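## Task

A 24-well cooling block sits loose on the table, with rows A-D marked along a short edge, columns 1-6 along a long edge, and A1 at the corner where those edges meet. Snap-lid micro tubes with frozen samples sit loose in A1, A3, B6, C1, D4 and D6. Close the lids on the C1 and D4 tubes so each is fully snapped and lies flat on its rim. Leave every other lid in its starting state. At the end every tube must stand upright, resting on the bottom of its own well, and the block must lie flat on the table. You may lift a tube if you put it back; dropping one more than a few millimetres ends the attempt as a failure. Open lids are kept open by a weak catch. Nothing counts as done if only the robot is holding it in place at the end. Release everything and move the hands away when finished.

## Robot and tools

Robot: two six-joint arms, left_arm and right_arm, facing each other across the table; left_arm's base is on the +y side. The names do not refer to image sides. Each arm carries an identical right-handed five-finger hand, so hand axes and numbers mean the same on both.

World frame (used in results): origin on the table surface halfway between the arm bases, table at z = 0, +z up, positions in metres, orientation as quaternion wxyz. Reported positions can be a little off, more at long reach.

Hand point: a point fixed to the palm, 0.05 m in front of it, where index pad and thumb tip meet in a pinch. Its own axes: +z along the straightened fingers (fingertips 0.06-0.07 m beyond it), +y out of the palm, +x across the palm toward the little finger. The hand spans 0.08 m on the little-finger side; on the thumb side 0.02 m with the thumb swung in front of the palm, up to 0.09 m otherwise. A wrist bracket on the little-finger side sticks 0.03 m past the point along +y and 0.11 m across, and can collide.

A row: 28 numbers, each in [-1, 1], always for both arms. Order: left_arm dx, dy, dz, rx, ry, rz; left_gripper little, ring, middle, index, thumb_bend, thumb_turn, force_limit, speed; then the same 14 for right_arm / right_gripper. dx..rz are an offset (not a pose) from the hand point's measured pose at the start of the action, expressed in that hand point's own axes; 1.0 equals 0.6 m of travel or 180 degrees, and rx, ry, rz form a single rotation vector. Hand numbers are absolute targets: for fingers and thumb_bend +1 straight, -1 fully curled; thumb_turn +1 beside the palm, -1 across in front of it. A pinch is roughly index -0.22, thumb_bend -0.75, thumb_turn -0.57. force_limit maps -1..+1 to about 0..10 N fingertip stop load on closing (0..15 N for both thumb motors); speed maps -1..+1 to near zero..full (full travel 0.6 s). To leave a hand unchanged, resend its last eight numbers; before any were sent, use hand_measured plus hand_force_limit and hand_speed.

execute_actions(actions): a list of actions; each action is a table of up to 15 rows, one per 1/30 s step, and a short table repeats its last row to fill 15 steps. Every row in an action is an offset from the same start pose, not from the previous row. The first action of a call starts from the last pose a result reported. Each step the commanded pose is clipped to 100 mm and 16 degrees from the measured pose, so large offsets need several actions. An empty list just returns state and images.

move(target, speed, stop_force, blocking): target is one 28-number row; its pose part is an offset from the pose in the latest result that showed one. Straight-line paths for both arms, finishing together, 0.5-10 s. speed: 0.002-0.5 m/s (default 0.25); turning limit is twice that in rad/s. stop_force: 9-40 N, shared by both arms; an arm's path halts when its wrist sensor feels that much extra push opposing its motion, then backs off two steps and holds. Use it only at very low speed, not while the hand turns, and omit it when moving away from something you press on. blocking=false returns after 0.5 s while motion continues (not allowed with stop_force); then use wait or stop before sending more. The result adds a move: line (done, off_target, moving, held, contact, fault) and limits (paced = pose clipped, held = steps blocked), plus each hand point's distance from its target.

wait(seconds 0-10): let time pass with commands held. stop(): brake a running move. zoom_image(camera, region [x0,y0,x1,y1], at most 504x504 px) on cam_low (672x504), cam_left_wrist or cam_right_wrist (504x504 each). show_instructions(): shows reference images. finished_scene(scene): ends the current scene, irreversibly; pass its number.

Results: per-arm pose and velocities, Hand target lines, joint positions and torques, Wrist force/torque in the end effector's axes (noisy, offset a few N, saturating near 50 N; pushing on a surface gives force pointing back into the arm), and for hands hand_measured, hand_stopped_by (moving, target, force, stalled, fault), hand_load_n (a loss of grip shows as loads near 0), hand_force_limit, hand_speed. A pose unreachable line means the clearance check altered that arm's command. Camera calibrations are given per scene.

Hazards: arms are stiff, so aiming even slightly beyond a firm contact can trip a fault; a joint over its torque limit or 150 N on any part stops that arm 10 s. Keep speeds low near contact. Never let the arms or hands strike or press each other. Don't drop tubes, tip the block, or knock anything off the table. Holding loads heats motors; near 85 °C the arm is braked. Objects may be nudged occasionally. At the end, open the hand and lift clear.

Each tool is called after "Emit:" in YAML: its name, and indented under it one key for each argument.

Reference images:

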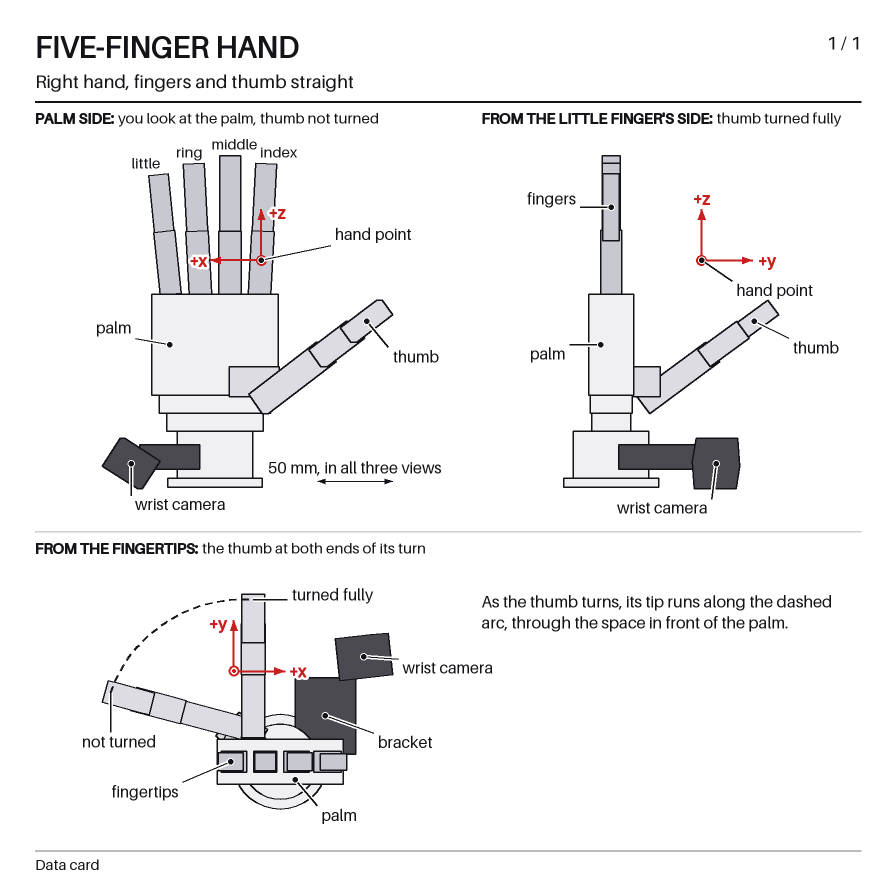

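## Session

I'll start by looking at the current state of the scene.

Emit:
execute_actions:
  actions: []

Scene clock: 0.00 s.
left_arm: end_effector_position=(+0.2677, +0.4442, +0.4823) hand_measured=(+1.000, +1.000, +1.000, +1.000, +1.000, +1.000) hand_load_n=(+0.0, +0.0, +0.0, +0.0, +0.0, +0.0) hand_stopped_by=(target, target, target, target, target, target) hand_force_limit=0.00 hand_speed=-0.80 end_effector_quat_wxyz=(-0.010, +0.315, +0.949, -0.010) end_effector_velocity=(-0.000, -0.000, +0.000) end_effector_angular_velocity=(-0.001, +0.001, -0.001) | right_arm: end_effector_position=(+0.0946, -0.2522, +0.4844) hand_measured=(+1.000, +1.000, +1.000, +1.000, +1.000, +1.000) hand_load_n=(+0.0, +0.0, +0.0, +0.0, +0.0, +0.0) hand_stopped_by=(target, target, target, target, target, target) hand_force_limit=0.00 hand_speed=-0.80 end_effector_quat_wxyz=(+0.031, -0.351, +0.936, -0.006) end_effector_velocity=(-0.000, -0.000, -0.000) end_effector_angular_velocity=(-0.000, -0.000, +0.000)
Joint positions: left_arm=[ 0.58  -1.734  1.336  1.973  1.6   -1.903] | right_arm=[-1.196 -1.74   1.322  1.927  1.586 -1.864]
Joint velocities: left_arm=[-0.     0.    -0.    -0.     0.001  0.   ] | right_arm=[ 0.001 -0.001  0.001  0.     0.     0.   ]
Joint torques (N m, as the arm reports them, + toward a larger angle): no reading
Wrist force (N, on the end effector, along its own x y z axes, offset not removed): no reading
Wrist torque (N m, same axes, about the end effector's origin, offset not removed): no reading
Hand target (left_arm): +0.268, +0.444, +0.482; -0.010, +0.315, +0.949, -0.010
Hand target (right_arm): +0.095, -0.252, +0.484; +0.031, -0.351, +0.936, -0.006

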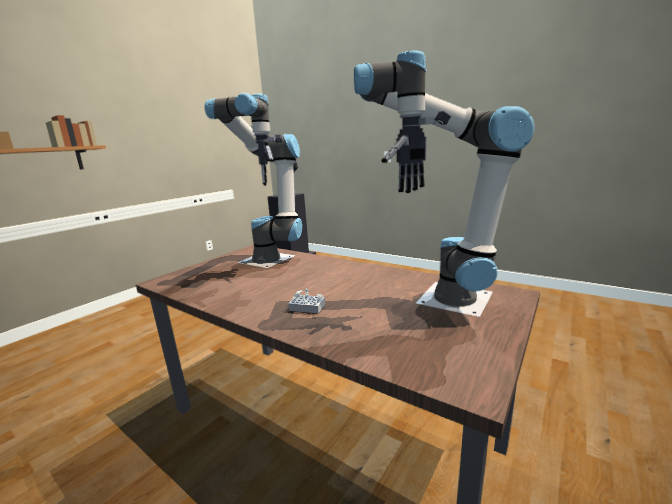

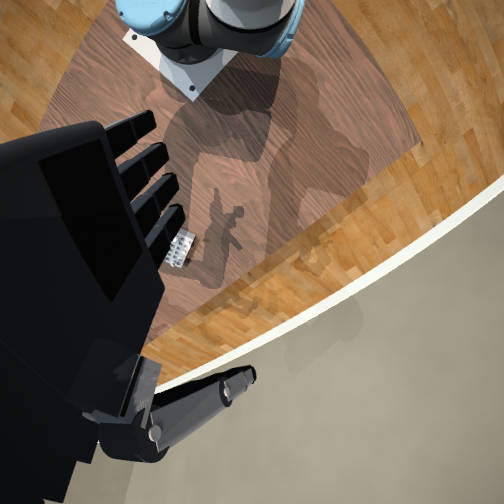

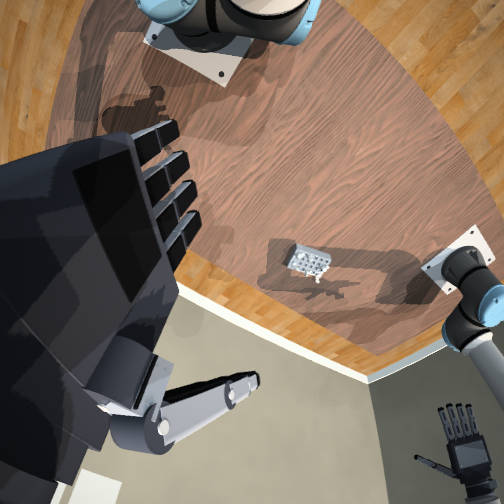

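Emit:
zoom_image:
  camera: "cam_low"
  region: [270, 275, 350, 335]

Emit:
zoom_image:
  camera: "cam_right_wrist"
  region: [270, 225, 350, 305]

Region (270, 275, 350, 335) of cam_low's 672x504 image, scaled by 6.300, with more detail than that image has; it fills the top 378 rows of this view, and the rest is white.

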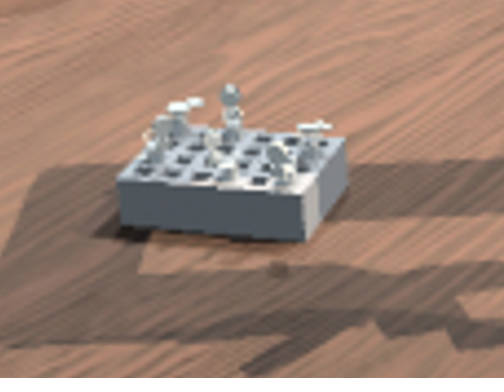

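Region (270, 225, 350, 305) of cam_right_wrist's 504x504 image, scaled by 6.300, with more detail than that image has.

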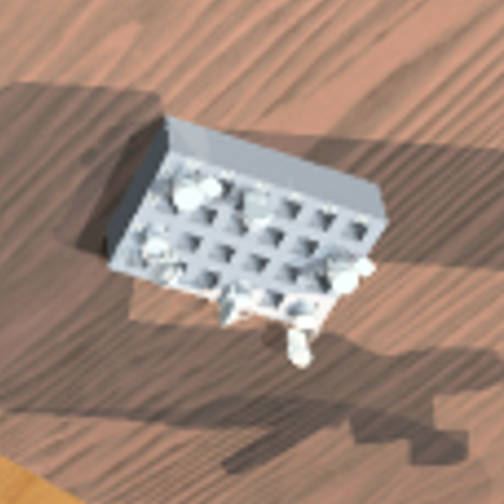

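Emit:
move:
  target: [0,0,0,0,0,0, 1,1,1,1,1,1,0,-0.8, -0.610,0.184,0.535,0,0,0, -1,-1,-1,1,1,1,0,0.5]
  speed: 0.3

Scene clock: 29.47 s.
left_arm: end_effector_position=(+0.2677, +0.4442, +0.4823) hand_measured=(+1.000, +1.000, +1.000, +1.000, +1.000, +1.000) hand_load_n=(+0.0, +0.0, +0.0, +0.0, +0.0, +0.0) hand_stopped_by=(target, target, target, target, target, target) hand_force_limit=0.00 hand_speed=-0.80 end_effector_quat_wxyz=(-0.010, +0.315, +0.949, -0.010) end_effector_velocity=(-0.000, +0.000, +0.000) end_effector_angular_velocity=(+0.001, +0.000, -0.001) | right_arm: end_effector_position=(+0.3164, +0.0759, +0.1809) hand_measured=(-1.000, -1.000, -1.000, +1.000, +1.000, +1.000) hand_load_n=(+0.0, +0.0, +0.0, +0.0, +0.0, +0.0) hand_stopped_by=(target, target, target, target, target, target) hand_force_limit=0.00 hand_speed=0.50 end_effector_quat_wxyz=(+0.032, -0.351, +0.936, -0.006) end_effector_velocity=(-0.000, +0.003, -0.000) end_effector_angular_velocity=(-0.003, +0.001, +0.003)
Joint positions: left_arm=[ 0.58  -1.734  1.336  1.973  1.6   -1.903] | right_arm=[-0.835 -0.723  0.743  1.498  1.608 -1.504]
Joint velocities: left_arm=[-0.     0.    -0.     0.002 -0.     0.   ] | right_arm=[ 0.004  0.01  -0.018  0.01   0.001  0.001]
Joint torques (N m, as the arm reports them, + toward a larger angle): left_arm=[ -0.97  -9.14 -18.98   2.46   0.23   0.22] | right_arm=[  6.79 -42.13 -24.8    4.11   1.11   1.49]
Wrist force (N, on the end effector, along its own x y z axes, offset not removed): left_arm=[-0.8 -1.1 -0.6] | right_arm=[-0.7 -0.6 -0.9]
Wrist torque (N m, same axes, about the end effector's origin, offset not removed): left_arm=[-0.22 0.09 -0.08] | right_arm=[-0.14 0.17 -0.10]
Hand target (left_arm): +0.268, +0.444, +0.482; -0.010, +0.315, +0.949, -0.010
Hand target (right_arm): +0.317, +0.076, +0.181; +0.032, -0.351, +0.936, -0.006
Off the commanded pose (left_arm): 0.000 m, 0 deg.
Off the commanded pose (right_arm): 0.001 m, 0 deg.
move: done
camera_calibration (this result's frames):
cam_left_wrist: T_world_to_cam=[[0.69475, 0.718842, -0.0242657, -0.490087], [0.611996, -0.573088, 0.545006, -0.177212], [0.377867, -0.393494, -0.838081, 0.602318], [0, 0, 0, 1]] pos_world=[0.221345, 0.487745, 0.589481]
cam_right_wrist: T_world_to_cam=[[-0.585402, 0.806763, -0.0802414, 0.144839], [0.634751, 0.517647, 0.5737, -0.343239], [0.504377, 0.284912, -0.815125, 0.105217], [0, 0, 0, 1]] pos_world=[0.249591, 0.0308487, 0.294304]

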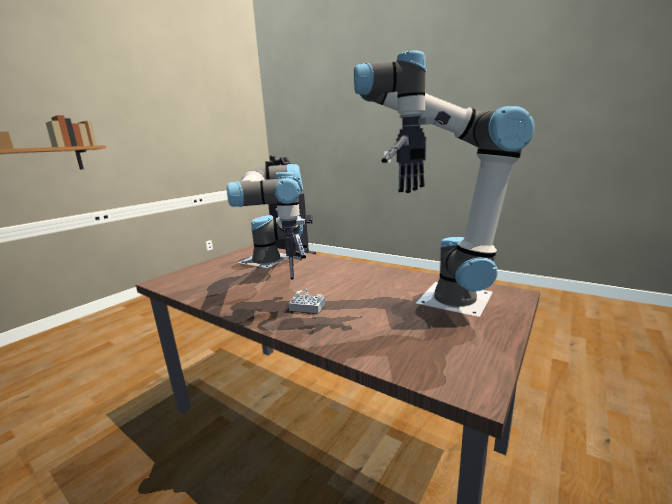

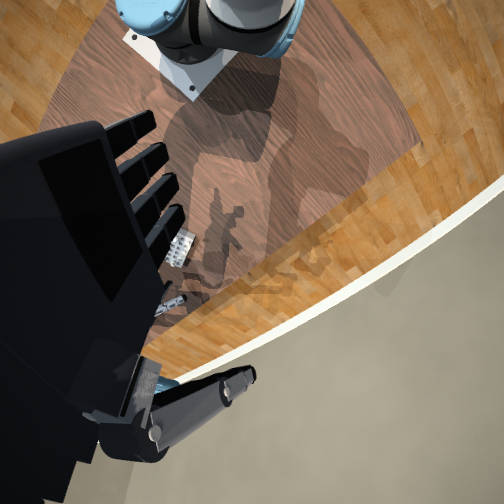

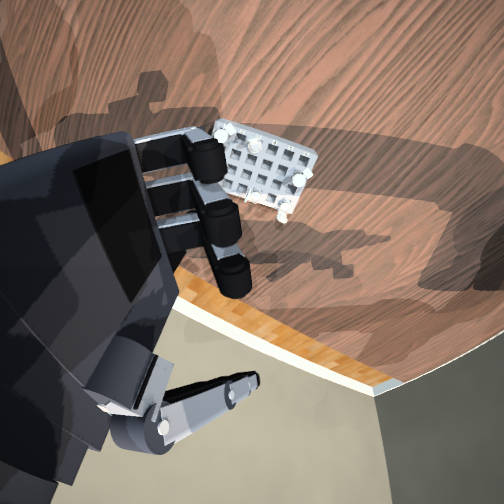

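Emit:
zoom_image:
  camera: "cam_right_wrist"
  region: [200, 105, 330, 235]

Region (200, 105, 330, 235) of cam_right_wrist's 504x504 image, scaled by 3.877, with more detail than that image has.

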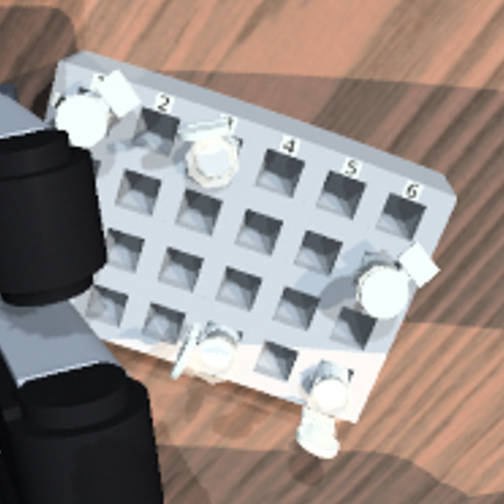

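Emit:
move:
  target: [0,0,0,0,0,0, 1,1,1,1,1,1,0,-0.8, 0,-0.075,0.05,0,0,0, -1,-1,-1,1,1,1,0,0.5]
  speed: 0.15

Scene clock: 36.23 s.
left_arm: end_effector_position=(+0.2677, +0.4442, +0.4823) hand_measured=(+1.000, +1.000, +1.000, +1.000, +1.000, +1.000) hand_load_n=(+0.0, +0.0, +0.0, +0.0, +0.0, +0.0) hand_stopped_by=(target, target, target, target, target, target) hand_force_limit=0.00 hand_speed=-0.80 end_effector_quat_wxyz=(-0.010, +0.315, +0.949, -0.010) end_effector_velocity=(+0.000, -0.000, +0.000) end_effector_angular_velocity=(-0.001, -0.000, -0.001) | right_arm: end_effector_position=(+0.3477, +0.0425, +0.1526) hand_measured=(-1.000, -1.000, -1.000, +1.000, +1.000, +1.000) hand_load_n=(+0.0, +0.0, +0.0, +0.0, +0.0, +0.0) hand_stopped_by=(target, target, target, target, target, target) hand_force_limit=0.00 hand_speed=0.50 end_effector_quat_wxyz=(+0.032, -0.351, +0.936, -0.006) end_effector_velocity=(+0.001, -0.001, -0.001) end_effector_angular_velocity=(+0.002, -0.001, -0.001)
Joint positions: left_arm=[ 0.58  -1.734  1.336  1.973  1.6   -1.903] | right_arm=[-0.911 -0.749  0.861  1.403  1.603 -1.579]
Joint velocities: left_arm=[-0.  0. -0. -0.  0.  0.] | right_arm=[-0.003 -0.001  0.006 -0.006 -0.001 -0.002]
Joint torques (N m, as the arm reports them, + toward a larger angle): left_arm=[ -1.22  -9.44 -18.07   2.46   0.18  -0.02] | right_arm=[ -8.65 -56.12 -11.82   0.09  -1.55  -1.7 ]
Wrist force (N, on the end effector, along its own x y z axes, offset not removed): left_arm=[-0.8 0.2 1.0] | right_arm=[-1.3 -1.1 0.8]
Wrist torque (N m, same axes, about the end effector's origin, offset not removed): left_arm=[-0.06 0.04 -0.04] | right_arm=[-0.30 0.24 -0.16]
Hand target (left_arm): +0.268, +0.444, +0.482; -0.010, +0.315, +0.949, -0.010
Hand target (right_arm): +0.348, +0.042, +0.152; +0.032, -0.351, +0.936, -0.006
Off the commanded pose (left_arm): 0.000 m, 0 deg.
Off the commanded pose (right_arm): 0.000 m, 0 deg.
move: done
camera_calibration (this result's frames):
cam_left_wrist: T_world_to_cam=[[0.69475, 0.718842, -0.0242655, -0.490087], [0.611996, -0.573088, 0.545006, -0.177212], [0.377867, -0.393494, -0.838081, 0.602318], [0, 0, 0, 1]] pos_world=[0.221345, 0.487745, 0.589481]
cam_right_wrist: T_world_to_cam=[[-0.585413, 0.806759, -0.080203, 0.187748], [0.634875, 0.517703, 0.573514, -0.3296], [0.504209, 0.284823, -0.81526, 0.0759349], [0, 0, 0, 1]] pos_world=[0.280877, -0.00246028, 0.265995]

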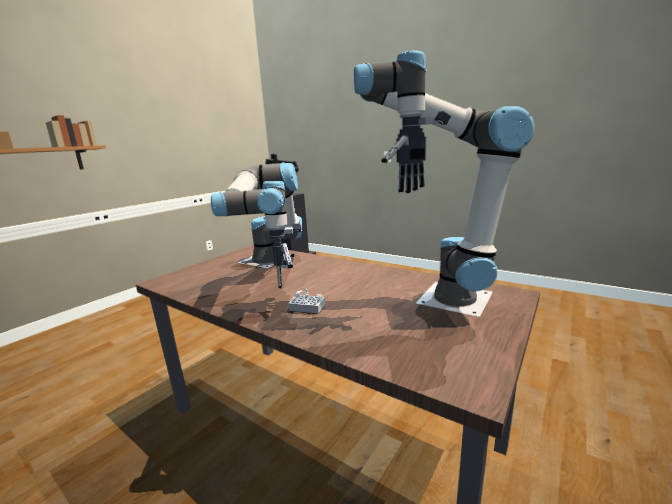

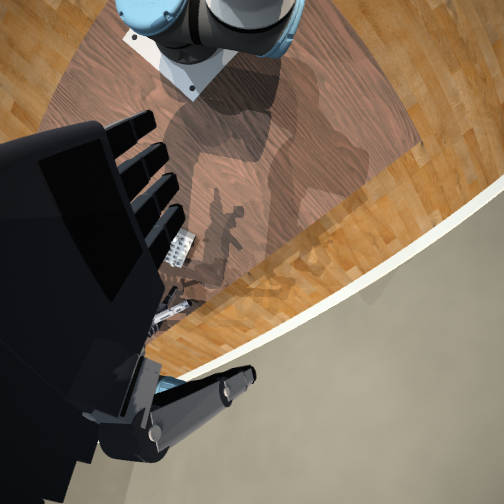

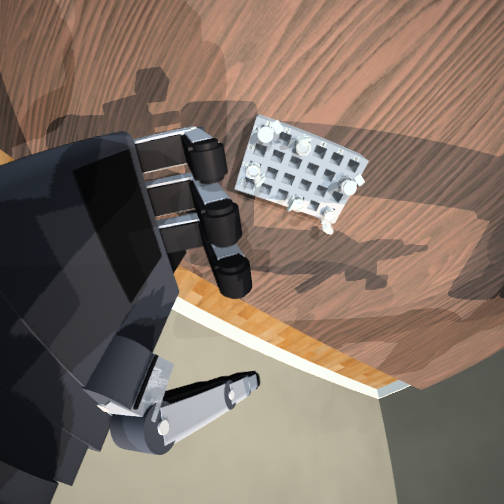

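Emit:
zoom_image:
  camera: "cam_right_wrist"
  region: [228, 105, 378, 245]

Emit:
zoom_image:
  camera: "cam_right_wrist"
  region: [230, 150, 290, 210]

Emit:
zoom_image:
  camera: "cam_right_wrist"
  region: [280, 180, 340, 240]

Region (228, 105, 378, 245) of cam_right_wrist's 504x504 image, scaled by 3.360, with more detail than that image has; it fills the top 470 rows of this view, and the rest is white.

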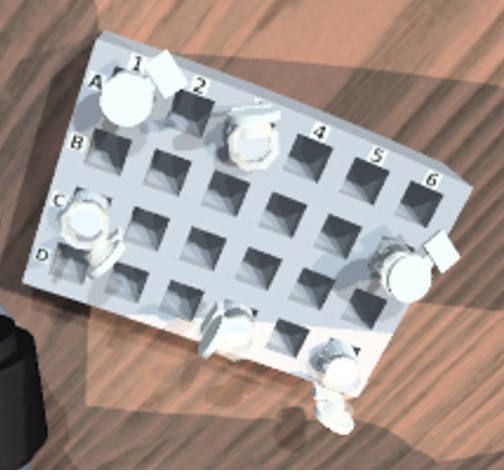

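Region (230, 150, 290, 210) of cam_right_wrist's 504x504 image, scaled by 8.400, with more detail than that image has.

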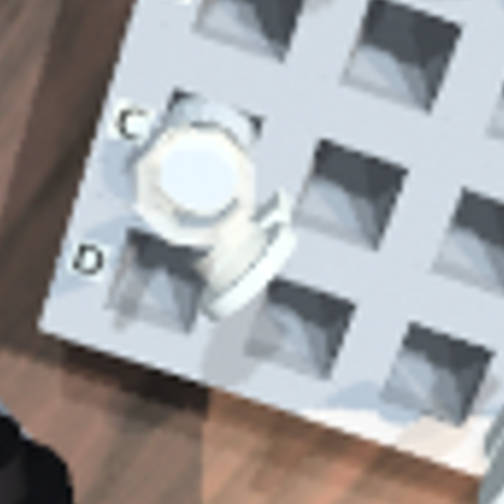

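Region (280, 180, 340, 240) of cam_right_wrist's 504x504 image, scaled by 8.400, with more detail than that image has.

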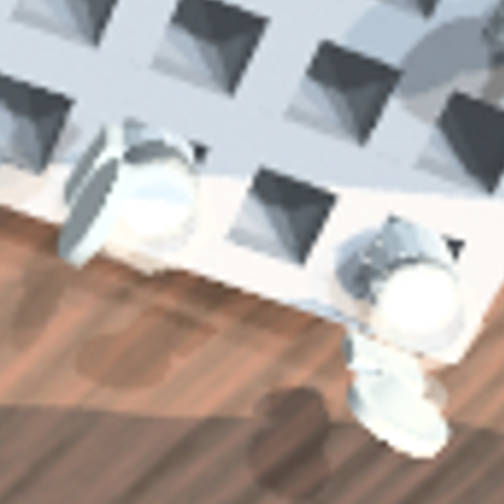

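Emit:
move:
  target: [-0.3290,-0.4238,0.5752,0.0768,-0.1640,-0.6883, 1,-1,-1,-1,1,1,0,0.5, 0.0972,-0.2867,-0.0025,0,0,0, -1,-1,-1,1,1,1,0,0.5]
  speed: 0.35

Scene clock: 158.70 s.
left_arm: end_effector_position=(+0.2649, +0.1177, +0.1414) hand_measured=(+1.000, -1.000, -1.000, -1.000, +1.000, +1.000) hand_load_n=(+0.0, +0.0, +0.0, +0.0, +0.0, +0.0) hand_stopped_by=(target, target, target, target, target, target) hand_force_limit=0.00 hand_speed=0.50 end_effector_quat_wxyz=(-0.152, +0.690, -0.691, +0.153) end_effector_velocity=(+0.000, -0.002, -0.002) end_effector_angular_velocity=(-0.000, -0.002, +0.014) | right_arm: end_effector_position=(+0.4168, -0.1252, +0.1563) hand_measured=(-1.000, -1.000, -1.000, +1.000, +1.000, +1.000) hand_load_n=(+0.0, +0.0, +0.0, +0.0, +0.0, +0.0) hand_stopped_by=(target, target, target, target, target, target) hand_force_limit=0.00 hand_speed=0.50 end_effector_quat_wxyz=(+0.032, -0.351, +0.936, -0.005) end_effector_velocity=(-0.001, +0.000, -0.000) end_effector_angular_velocity=(-0.000, +0.000, +0.003)
Joint positions: left_arm=[ 0.18  -1.124  1.497  1.106  1.145 -4.494] | right_arm=[-1.229 -0.947  1.192  1.264  1.584 -1.897]
Joint velocities: left_arm=[-0.001  0.007 -0.004  0.003 -0.004 -0.017] | right_arm=[ 0.001 -0.001  0.001 -0.    -0.    -0.002]
Joint torques (N m, as the arm reports them, + toward a larger angle): left_arm=[-15.34 -27.97 -24.63   4.37  -3.09  -2.02] | right_arm=[ -8.18 -49.27 -10.75   0.16  -1.61  -1.67]
Wrist force (N, on the end effector, along its own x y z axes, offset not removed): left_arm=[-2.3 -3.0 3.8] | right_arm=[-1.7 -0.6 -0.1]
Wrist torque (N m, same axes, about the end effector's origin, offset not removed): left_arm=[-0.80 0.33 -0.18] | right_arm=[-0.18 0.33 -0.12]
Hand target (left_arm): +0.265, +0.117, +0.141; -0.152, +0.691, -0.690, +0.153
Hand target (right_arm): +0.417, -0.125, +0.156; +0.032, -0.351, +0.936, -0.005
Off the commanded pose (left_arm): 0.000 m, 0 deg.
Off the commanded pose (right_arm): 0.000 m, 0 deg.
move: done
camera_calibration (this result's frames):
cam_left_wrist: T_world_to_cam=[[-0.900822, 0.127968, -0.414901, 0.285796], [-0.134513, 0.826314, 0.546911, -0.143978], [0.412826, 0.548479, -0.727149, 0.0534167], [0, 0, 0, 1]] pos_world=[0.216033, 0.0531003, 0.236162]
cam_right_wrist: T_world_to_cam=[[-0.585453, 0.806785, -0.0796429, 0.363797], [0.635227, 0.51755, 0.573261, -0.288933], [0.503718, 0.285026, -0.815493, 0.0922033], [0, 0, 0, 1]] pos_world=[0.35008, -0.170249, 0.269799]

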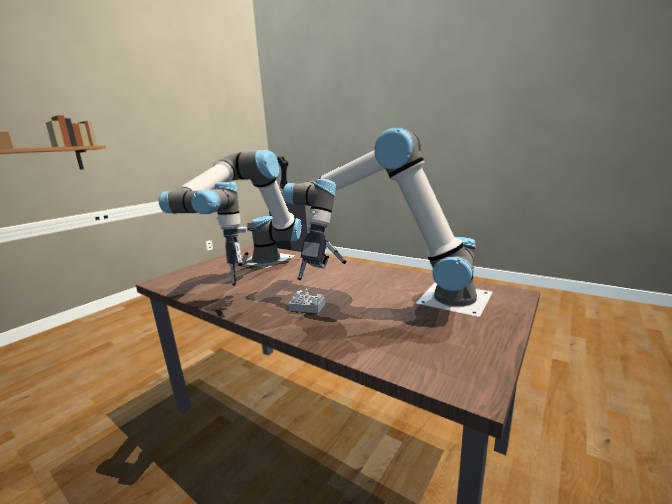

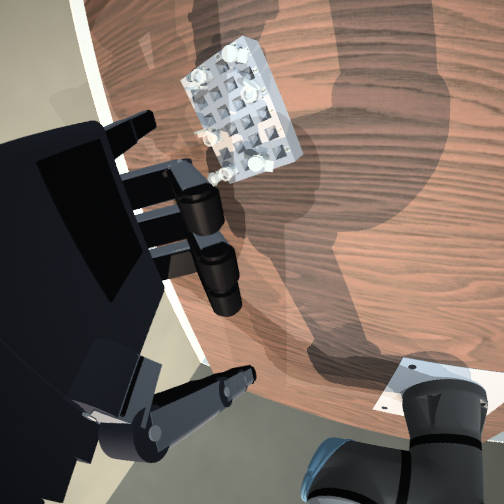

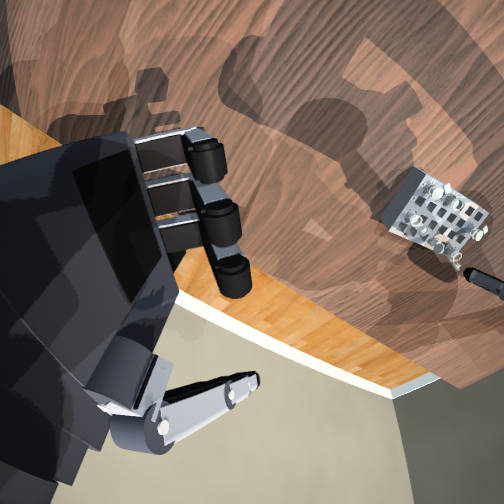

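Emit:
zoom_image:
  camera: "cam_left_wrist"
  region: [100, 25, 310, 200]

Emit:
zoom_image:
  camera: "cam_right_wrist"
  region: [374, 160, 504, 310]

Region (100, 25, 310, 200) of cam_left_wrist's 504x504 image, scaled by 2.400, with more detail than that image has.

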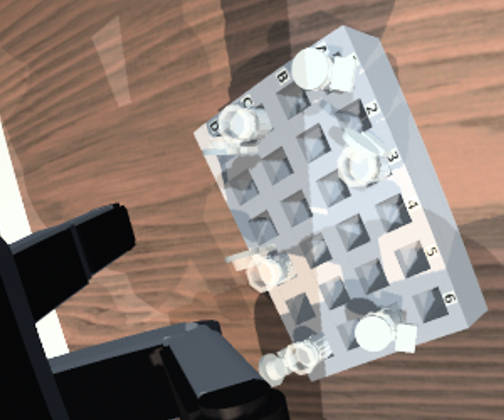

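Region (374, 160, 504, 310) of cam_right_wrist's 504x504 image, scaled by 3.360, with more detail than that image has; it fills the left 437 columns of this view, and the rest is white.

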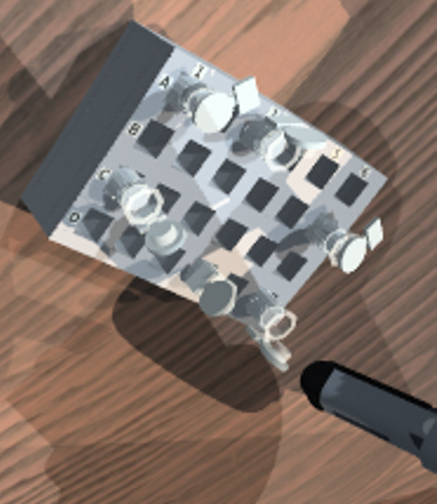

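Emit:
zoom_image:
  camera: "cam_left_wrist"
  region: [172, 55, 232, 105]

Emit:
zoom_image:
  camera: "cam_left_wrist"
  region: [185, 115, 245, 195]

Emit:
zoom_image:
  camera: "cam_right_wrist"
  region: [395, 200, 475, 280]

Emit:
zoom_image:
  camera: "cam_left_wrist"
  region: [210, 30, 290, 110]

Region (172, 55, 232, 105) of cam_left_wrist's 504x504 image, scaled by 8.400, with more detail than that image has.

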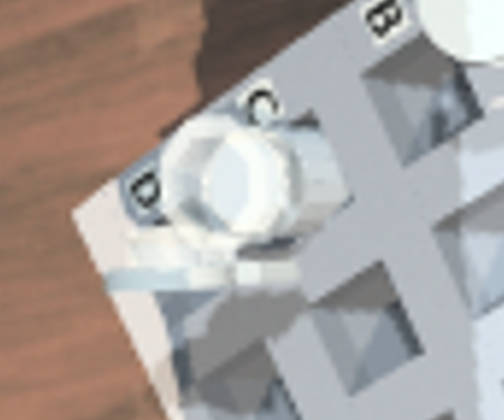

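Region (185, 115, 245, 195) of cam_left_wrist's 504x504 image, scaled by 6.300, with more detail than that image has; it fills the left 378 columns of this view, and the rest is white.

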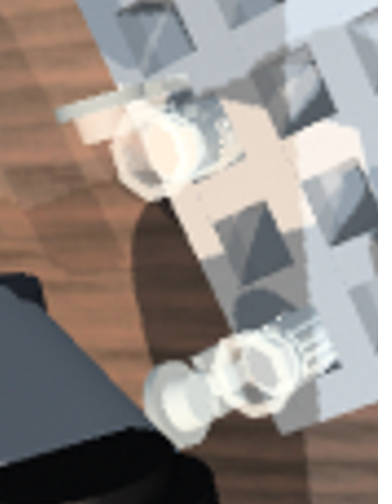

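Region (395, 200, 475, 280) of cam_right_wrist's 504x504 image, scaled by 6.300, with more detail than that image has.

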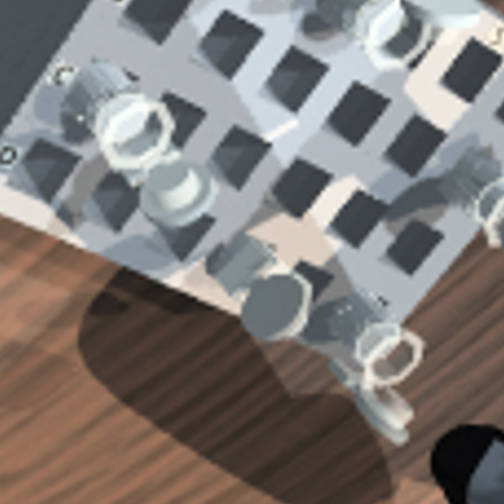

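Region (210, 30, 290, 110) of cam_left_wrist's 504x504 image, scaled by 6.300, with more detail than that image has.

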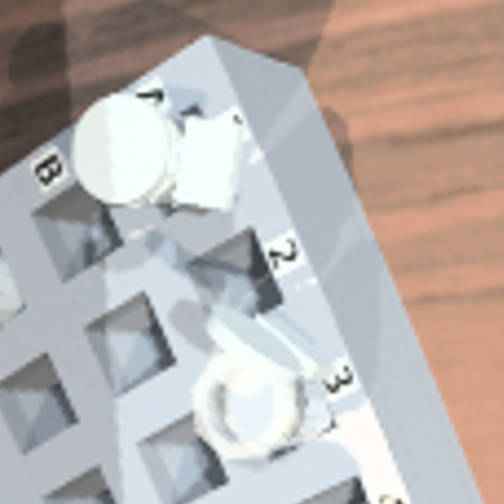

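Emit:
zoom_image:
  camera: "cam_left_wrist"
  region: [95, 95, 175, 175]

Emit:
zoom_image:
  camera: "cam_right_wrist"
  region: [454, 255, 504, 305]

Emit:
zoom_image:
  camera: "cam_low"
  region: [270, 225, 370, 325]

Region (95, 95, 175, 175) of cam_left_wrist's 504x504 image, scaled by 6.300, with more detail than that image has.

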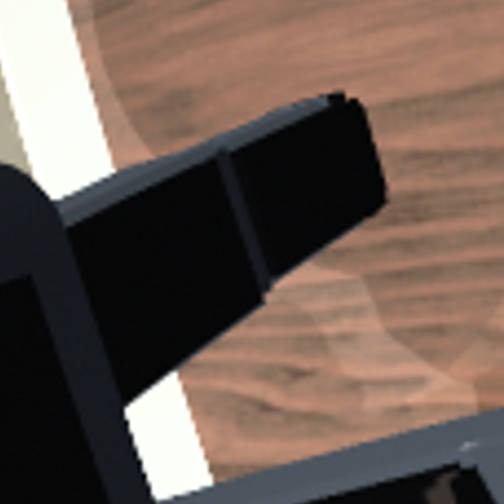

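Region (454, 255, 504, 305) of cam_right_wrist's 504x504 image, scaled by 10.080, with more detail than that image has.

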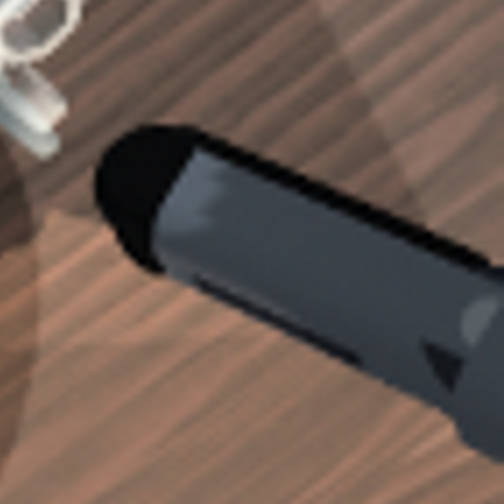

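Region (270, 225, 370, 325) of cam_low's 672x504 image, scaled by 5.040, with more detail than that image has.

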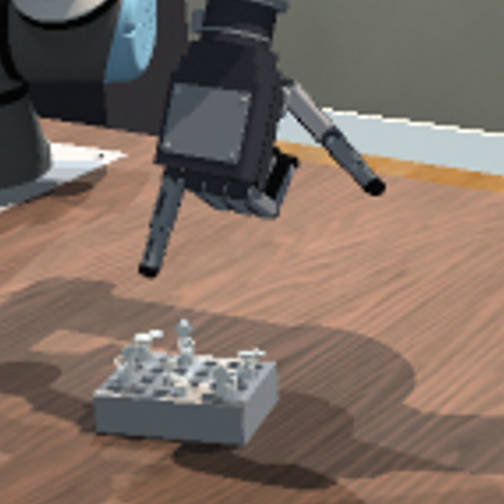

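Emit:
move:
  target: [0.0107,0.0439,0.1020,0,-0.0318,0, 1,-1,-1,-1,1,1,0,0.5, 0,0,0,0,0,0, -1,-1,-1,1,1,1,0,0.5]
  speed: 0.08

Scene clock: 226.93 s.
left_arm: end_effector_position=(+0.2667, +0.1112, +0.0751) hand_measured=(+1.000, -1.000, -1.000, -1.000, +1.000, +1.000) hand_load_n=(+0.0, +0.0, +0.0, +0.0, +0.0, +0.0) hand_stopped_by=(target, target, target, target, target, target) hand_force_limit=0.00 hand_speed=0.50 end_effector_quat_wxyz=(-0.186, +0.697, -0.682, +0.118) end_effector_velocity=(-0.000, -0.000, -0.002) end_effector_angular_velocity=(+0.005, +0.002, +0.002) | right_arm: end_effector_position=(+0.4168, -0.1252, +0.1563) hand_measured=(-1.000, -1.000, -1.000, +1.000, +1.000, +1.000) hand_load_n=(+0.0, +0.0, +0.0, +0.0, +0.0, +0.0) hand_stopped_by=(target, target, target, target, target, target) hand_force_limit=0.00 hand_speed=0.50 end_effector_quat_wxyz=(+0.032, -0.351, +0.936, -0.005) end_effector_velocity=(+0.000, -0.000, +0.000) end_effector_angular_velocity=(+0.000, -0.000, -0.001)
Joint positions: left_arm=[ 0.174 -0.976  1.49   1.075  1.126 -4.546] | right_arm=[-1.229 -0.947  1.192  1.263  1.584 -1.897]
Joint velocities: left_arm=[ 0.     0.007 -0.003  0.002  0.001 -0.002] | right_arm=[-0.001 -0.001  0.    -0.     0.     0.   ]
Joint torques (N m, as the arm reports them, + toward a larger angle): left_arm=[-14.88 -32.65 -24.96   0.85  -3.11  -1.89] | right_arm=[  6.78 -34.08 -23.52   2.24  -0.64   1.43]
Wrist force (N, on the end effector, along its own x y z axes, offset not removed): left_arm=[-2.8 -1.6 0.4] | right_arm=[-0.3 -0.2 0.2]
Wrist torque (N m, same axes, about the end effector's origin, offset not removed): left_arm=[-0.35 0.40 -0.39] | right_arm=[-0.19 0.09 -0.08]
Hand target (left_arm): +0.267, +0.111, +0.075; -0.186, +0.697, -0.682, +0.118
Hand target (right_arm): +0.417, -0.125, +0.156; +0.032, -0.351, +0.936, -0.005
Off the commanded pose (left_arm): 0.000 m, 0 deg.
Off the commanded pose (right_arm): 0.000 m, 0 deg.
move: done
camera_calibration (this result's frames):
cam_left_wrist: T_world_to_cam=[[-0.906145, 0.12712, -0.403412, 0.261372], [-0.167855, 0.767369, 0.618845, -0.0920608], [0.388234, 0.628478, -0.67401, 0.00164941], [0, 0, 0, 1]] pos_world=[0.220747, 0.0363824, 0.163524]
cam_right_wrist: T_world_to_cam=[[-0.585448, 0.80679, -0.0796323, 0.363794], [0.635205, 0.517524, 0.573309, -0.288946], [0.503752, 0.28506, -0.81546, 0.0921808], [0, 0, 0, 1]] pos_world=[0.350086, -0.170246, 0.269795]

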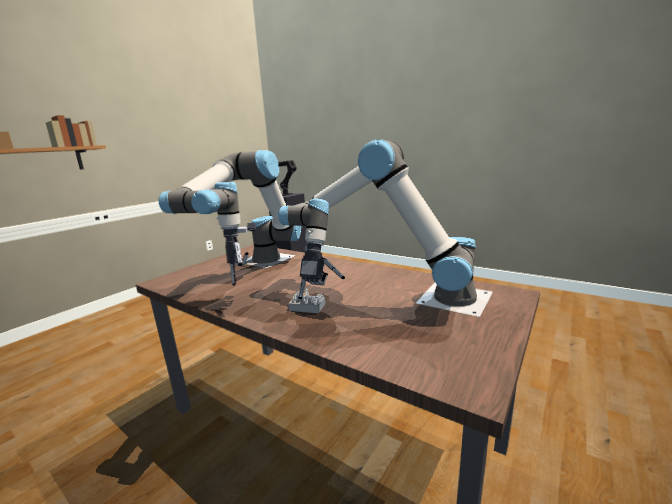

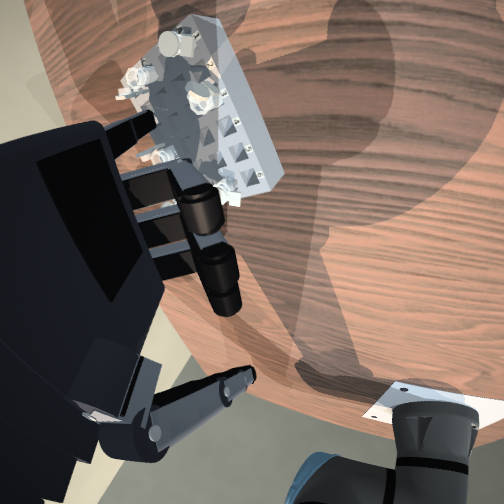

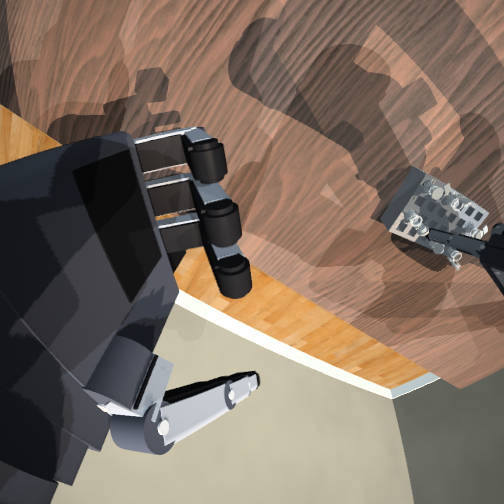

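Emit:
zoom_image:
  camera: "cam_left_wrist"
  region: [100, 50, 230, 180]

Emit:
zoom_image:
  camera: "cam_right_wrist"
  region: [385, 180, 485, 280]

Emit:
zoom_image:
  camera: "cam_low"
  region: [280, 270, 340, 320]

Region (100, 50, 230, 180) of cam_left_wrist's 504x504 image, scaled by 3.877, with more detail than that image has.

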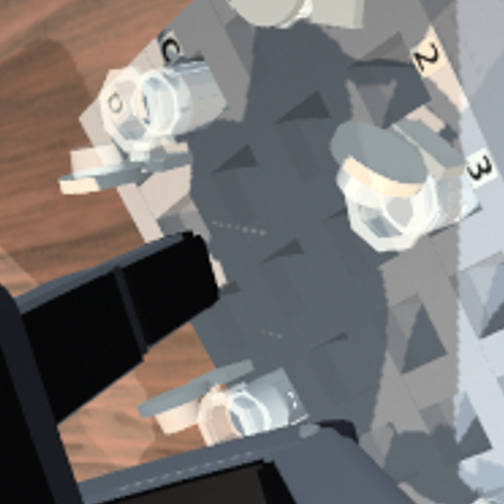

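Region (385, 180, 485, 280) of cam_right_wrist's 504x504 image, scaled by 5.040, with more detail than that image has.

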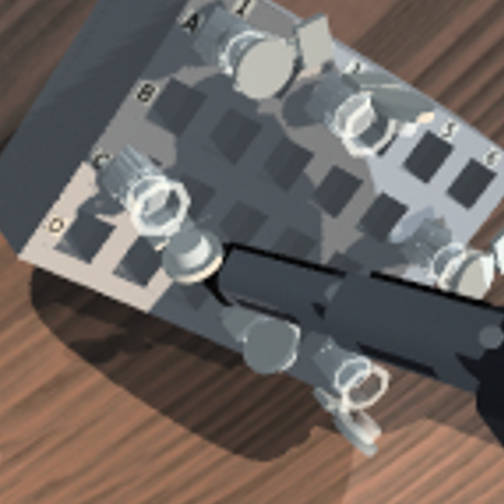

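Region (280, 270, 340, 320) of cam_low's 672x504 image, scaled by 8.400, with more detail than that image has.

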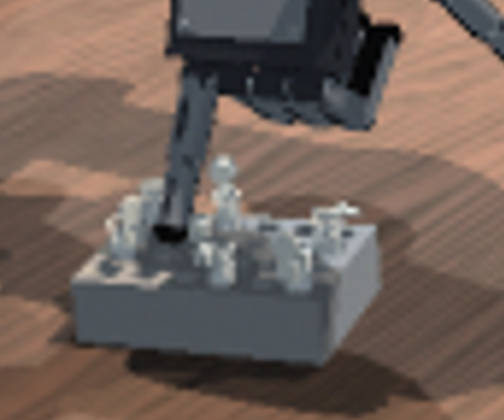

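Emit:
move:
  target: [0.01323,-0.01282,-0.01510,0,0,0, 1,-1,-1,-1,1,1,0,0.5, 0,0,0,0,0,0, -1,-1,-1,1,1,1,0,0.5]
  speed: 0.03

Scene clock: 245.47 s.
left_arm: end_effector_position=(+0.2702, +0.1026, +0.0856) hand_measured=(+1.000, -1.000, -1.000, -1.000, +1.000, +1.000) hand_load_n=(+0.0, +0.0, +0.0, +0.0, +0.0, +0.0) hand_stopped_by=(target, target, target, target, target, target) hand_force_limit=0.00 hand_speed=0.50 end_effector_quat_wxyz=(-0.186, +0.697, -0.682, +0.118) end_effector_velocity=(+0.001, -0.001, +0.002) end_effector_angular_velocity=(+0.001, -0.002, +0.000) | right_arm: end_effector_position=(+0.4168, -0.1252, +0.1563) hand_measured=(-1.000, -1.000, -1.000, +1.000, +1.000, +1.000) hand_load_n=(+0.0, +0.0, +0.0, +0.0, +0.0, +0.0) hand_stopped_by=(target, target, target, target, target, target) hand_force_limit=0.00 hand_speed=0.50 end_effector_quat_wxyz=(+0.032, -0.351, +0.936, -0.005) end_effector_velocity=(-0.000, +0.000, -0.000) end_effector_angular_velocity=(+0.000, +0.001, +0.001)
Joint positions: left_arm=[ 0.178 -0.968  1.445  1.11   1.126 -4.542] | right_arm=[-1.229 -0.947  1.192  1.264  1.584 -1.897]
Joint velocities: left_arm=[ 0.     0.002 -0.007  0.006 -0.002  0.   ] | right_arm=[ 0.001  0.001  0.     0.    -0.    -0.   ]
Joint torques (N m, as the arm reports them, + toward a larger angle): left_arm=[ 16.25 -32.04 -26.39   4.51  -2.5    1.28] | right_arm=[  6.06 -35.69 -22.89   2.47   0.53   1.42]
Wrist force (N, on the end effector, along its own x y z axes, offset not removed): left_arm=[-0.2 -0.4 0.6] | right_arm=[-1.6 -0.7 1.2]
Wrist torque (N m, same axes, about the end effector's origin, offset not removed): left_arm=[-0.17 0.14 -0.02] | right_arm=[-0.27 0.25 -0.14]
Hand target (left_arm): +0.270, +0.102, +0.086; -0.186, +0.697, -0.682, +0.118
Hand target (right_arm): +0.417, -0.125, +0.156; +0.032, -0.351, +0.936, -0.005
Off the commanded pose (left_arm): 0.000 m, 0 deg.
Off the commanded pose (right_arm): 0.000 m, 0 deg.
move: done
camera_calibration (this result's frames):
cam_left_wrist: T_world_to_cam=[[-0.906116, 0.127124, -0.403478, 0.269836], [-0.167887, 0.767386, 0.618816, -0.0913725], [0.388289, 0.628457, -0.673998, 0.012787], [0, 0, 0, 1]] pos_world=[0.224197, 0.0277793, 0.174034]
cam_right_wrist: T_world_to_cam=[[-0.585453, 0.806785, -0.079643, 0.363797], [0.635227, 0.51755, 0.573261, -0.288933], [0.503718, 0.285026, -0.815493, 0.0922034], [0, 0, 0, 1]] pos_world=[0.35008, -0.170249, 0.269799]

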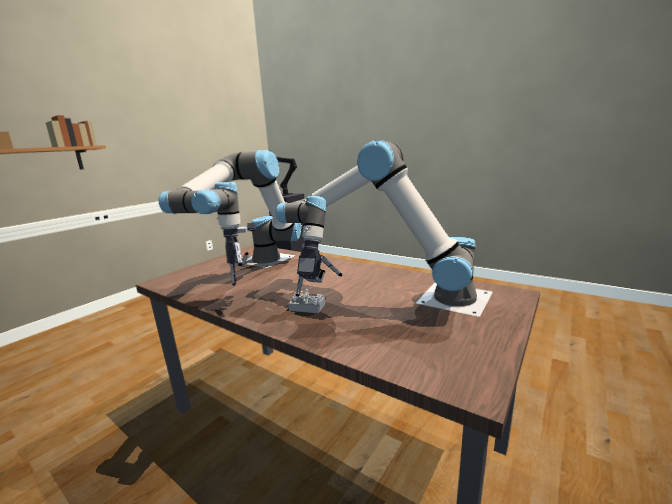

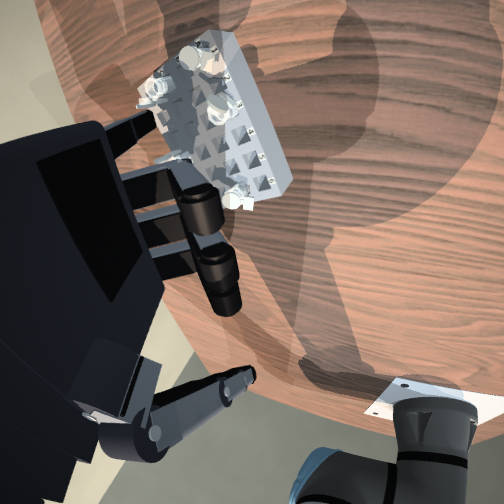

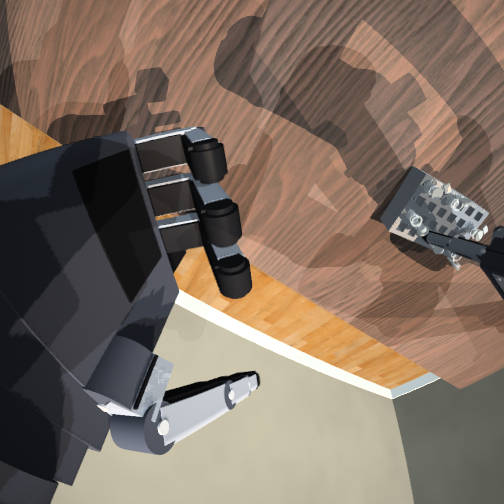

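Emit:
zoom_image:
  camera: "cam_left_wrist"
  region: [115, 65, 195, 145]

Emit:
zoom_image:
  camera: "cam_right_wrist"
  region: [395, 200, 455, 260]

Emit:
zoom_image:
  camera: "cam_low"
  region: [285, 275, 330, 315]

Region (115, 65, 195, 145) of cam_left_wrist's 504x504 image, scaled by 6.300, with more detail than that image has.

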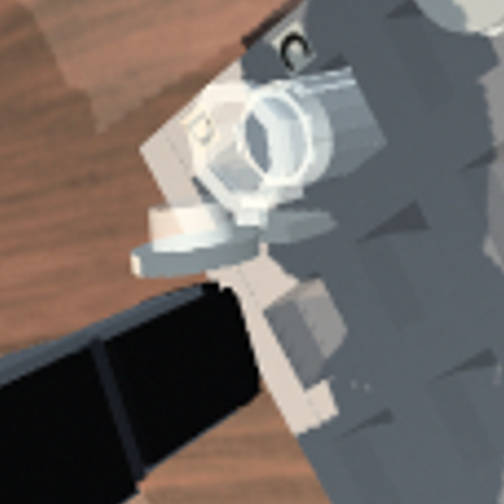

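Region (395, 200, 455, 260) of cam_right_wrist's 504x504 image, scaled by 8.400, with more detail than that image has.

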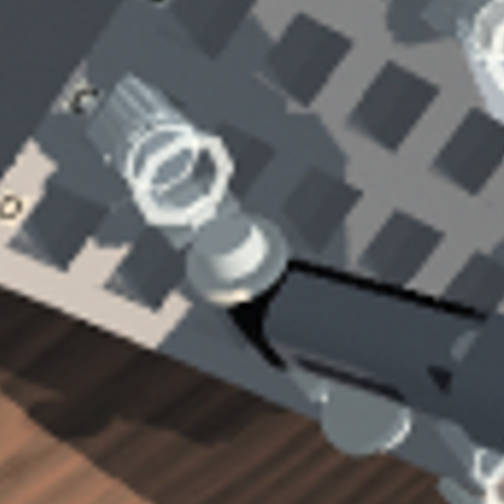

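Region (285, 275, 330, 315) of cam_low's 672x504 image, scaled by 11.200, with more detail than that image has.

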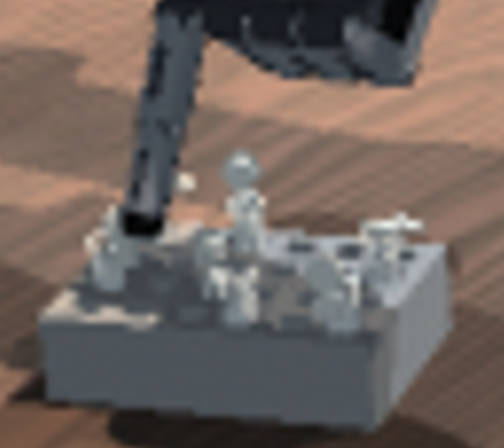

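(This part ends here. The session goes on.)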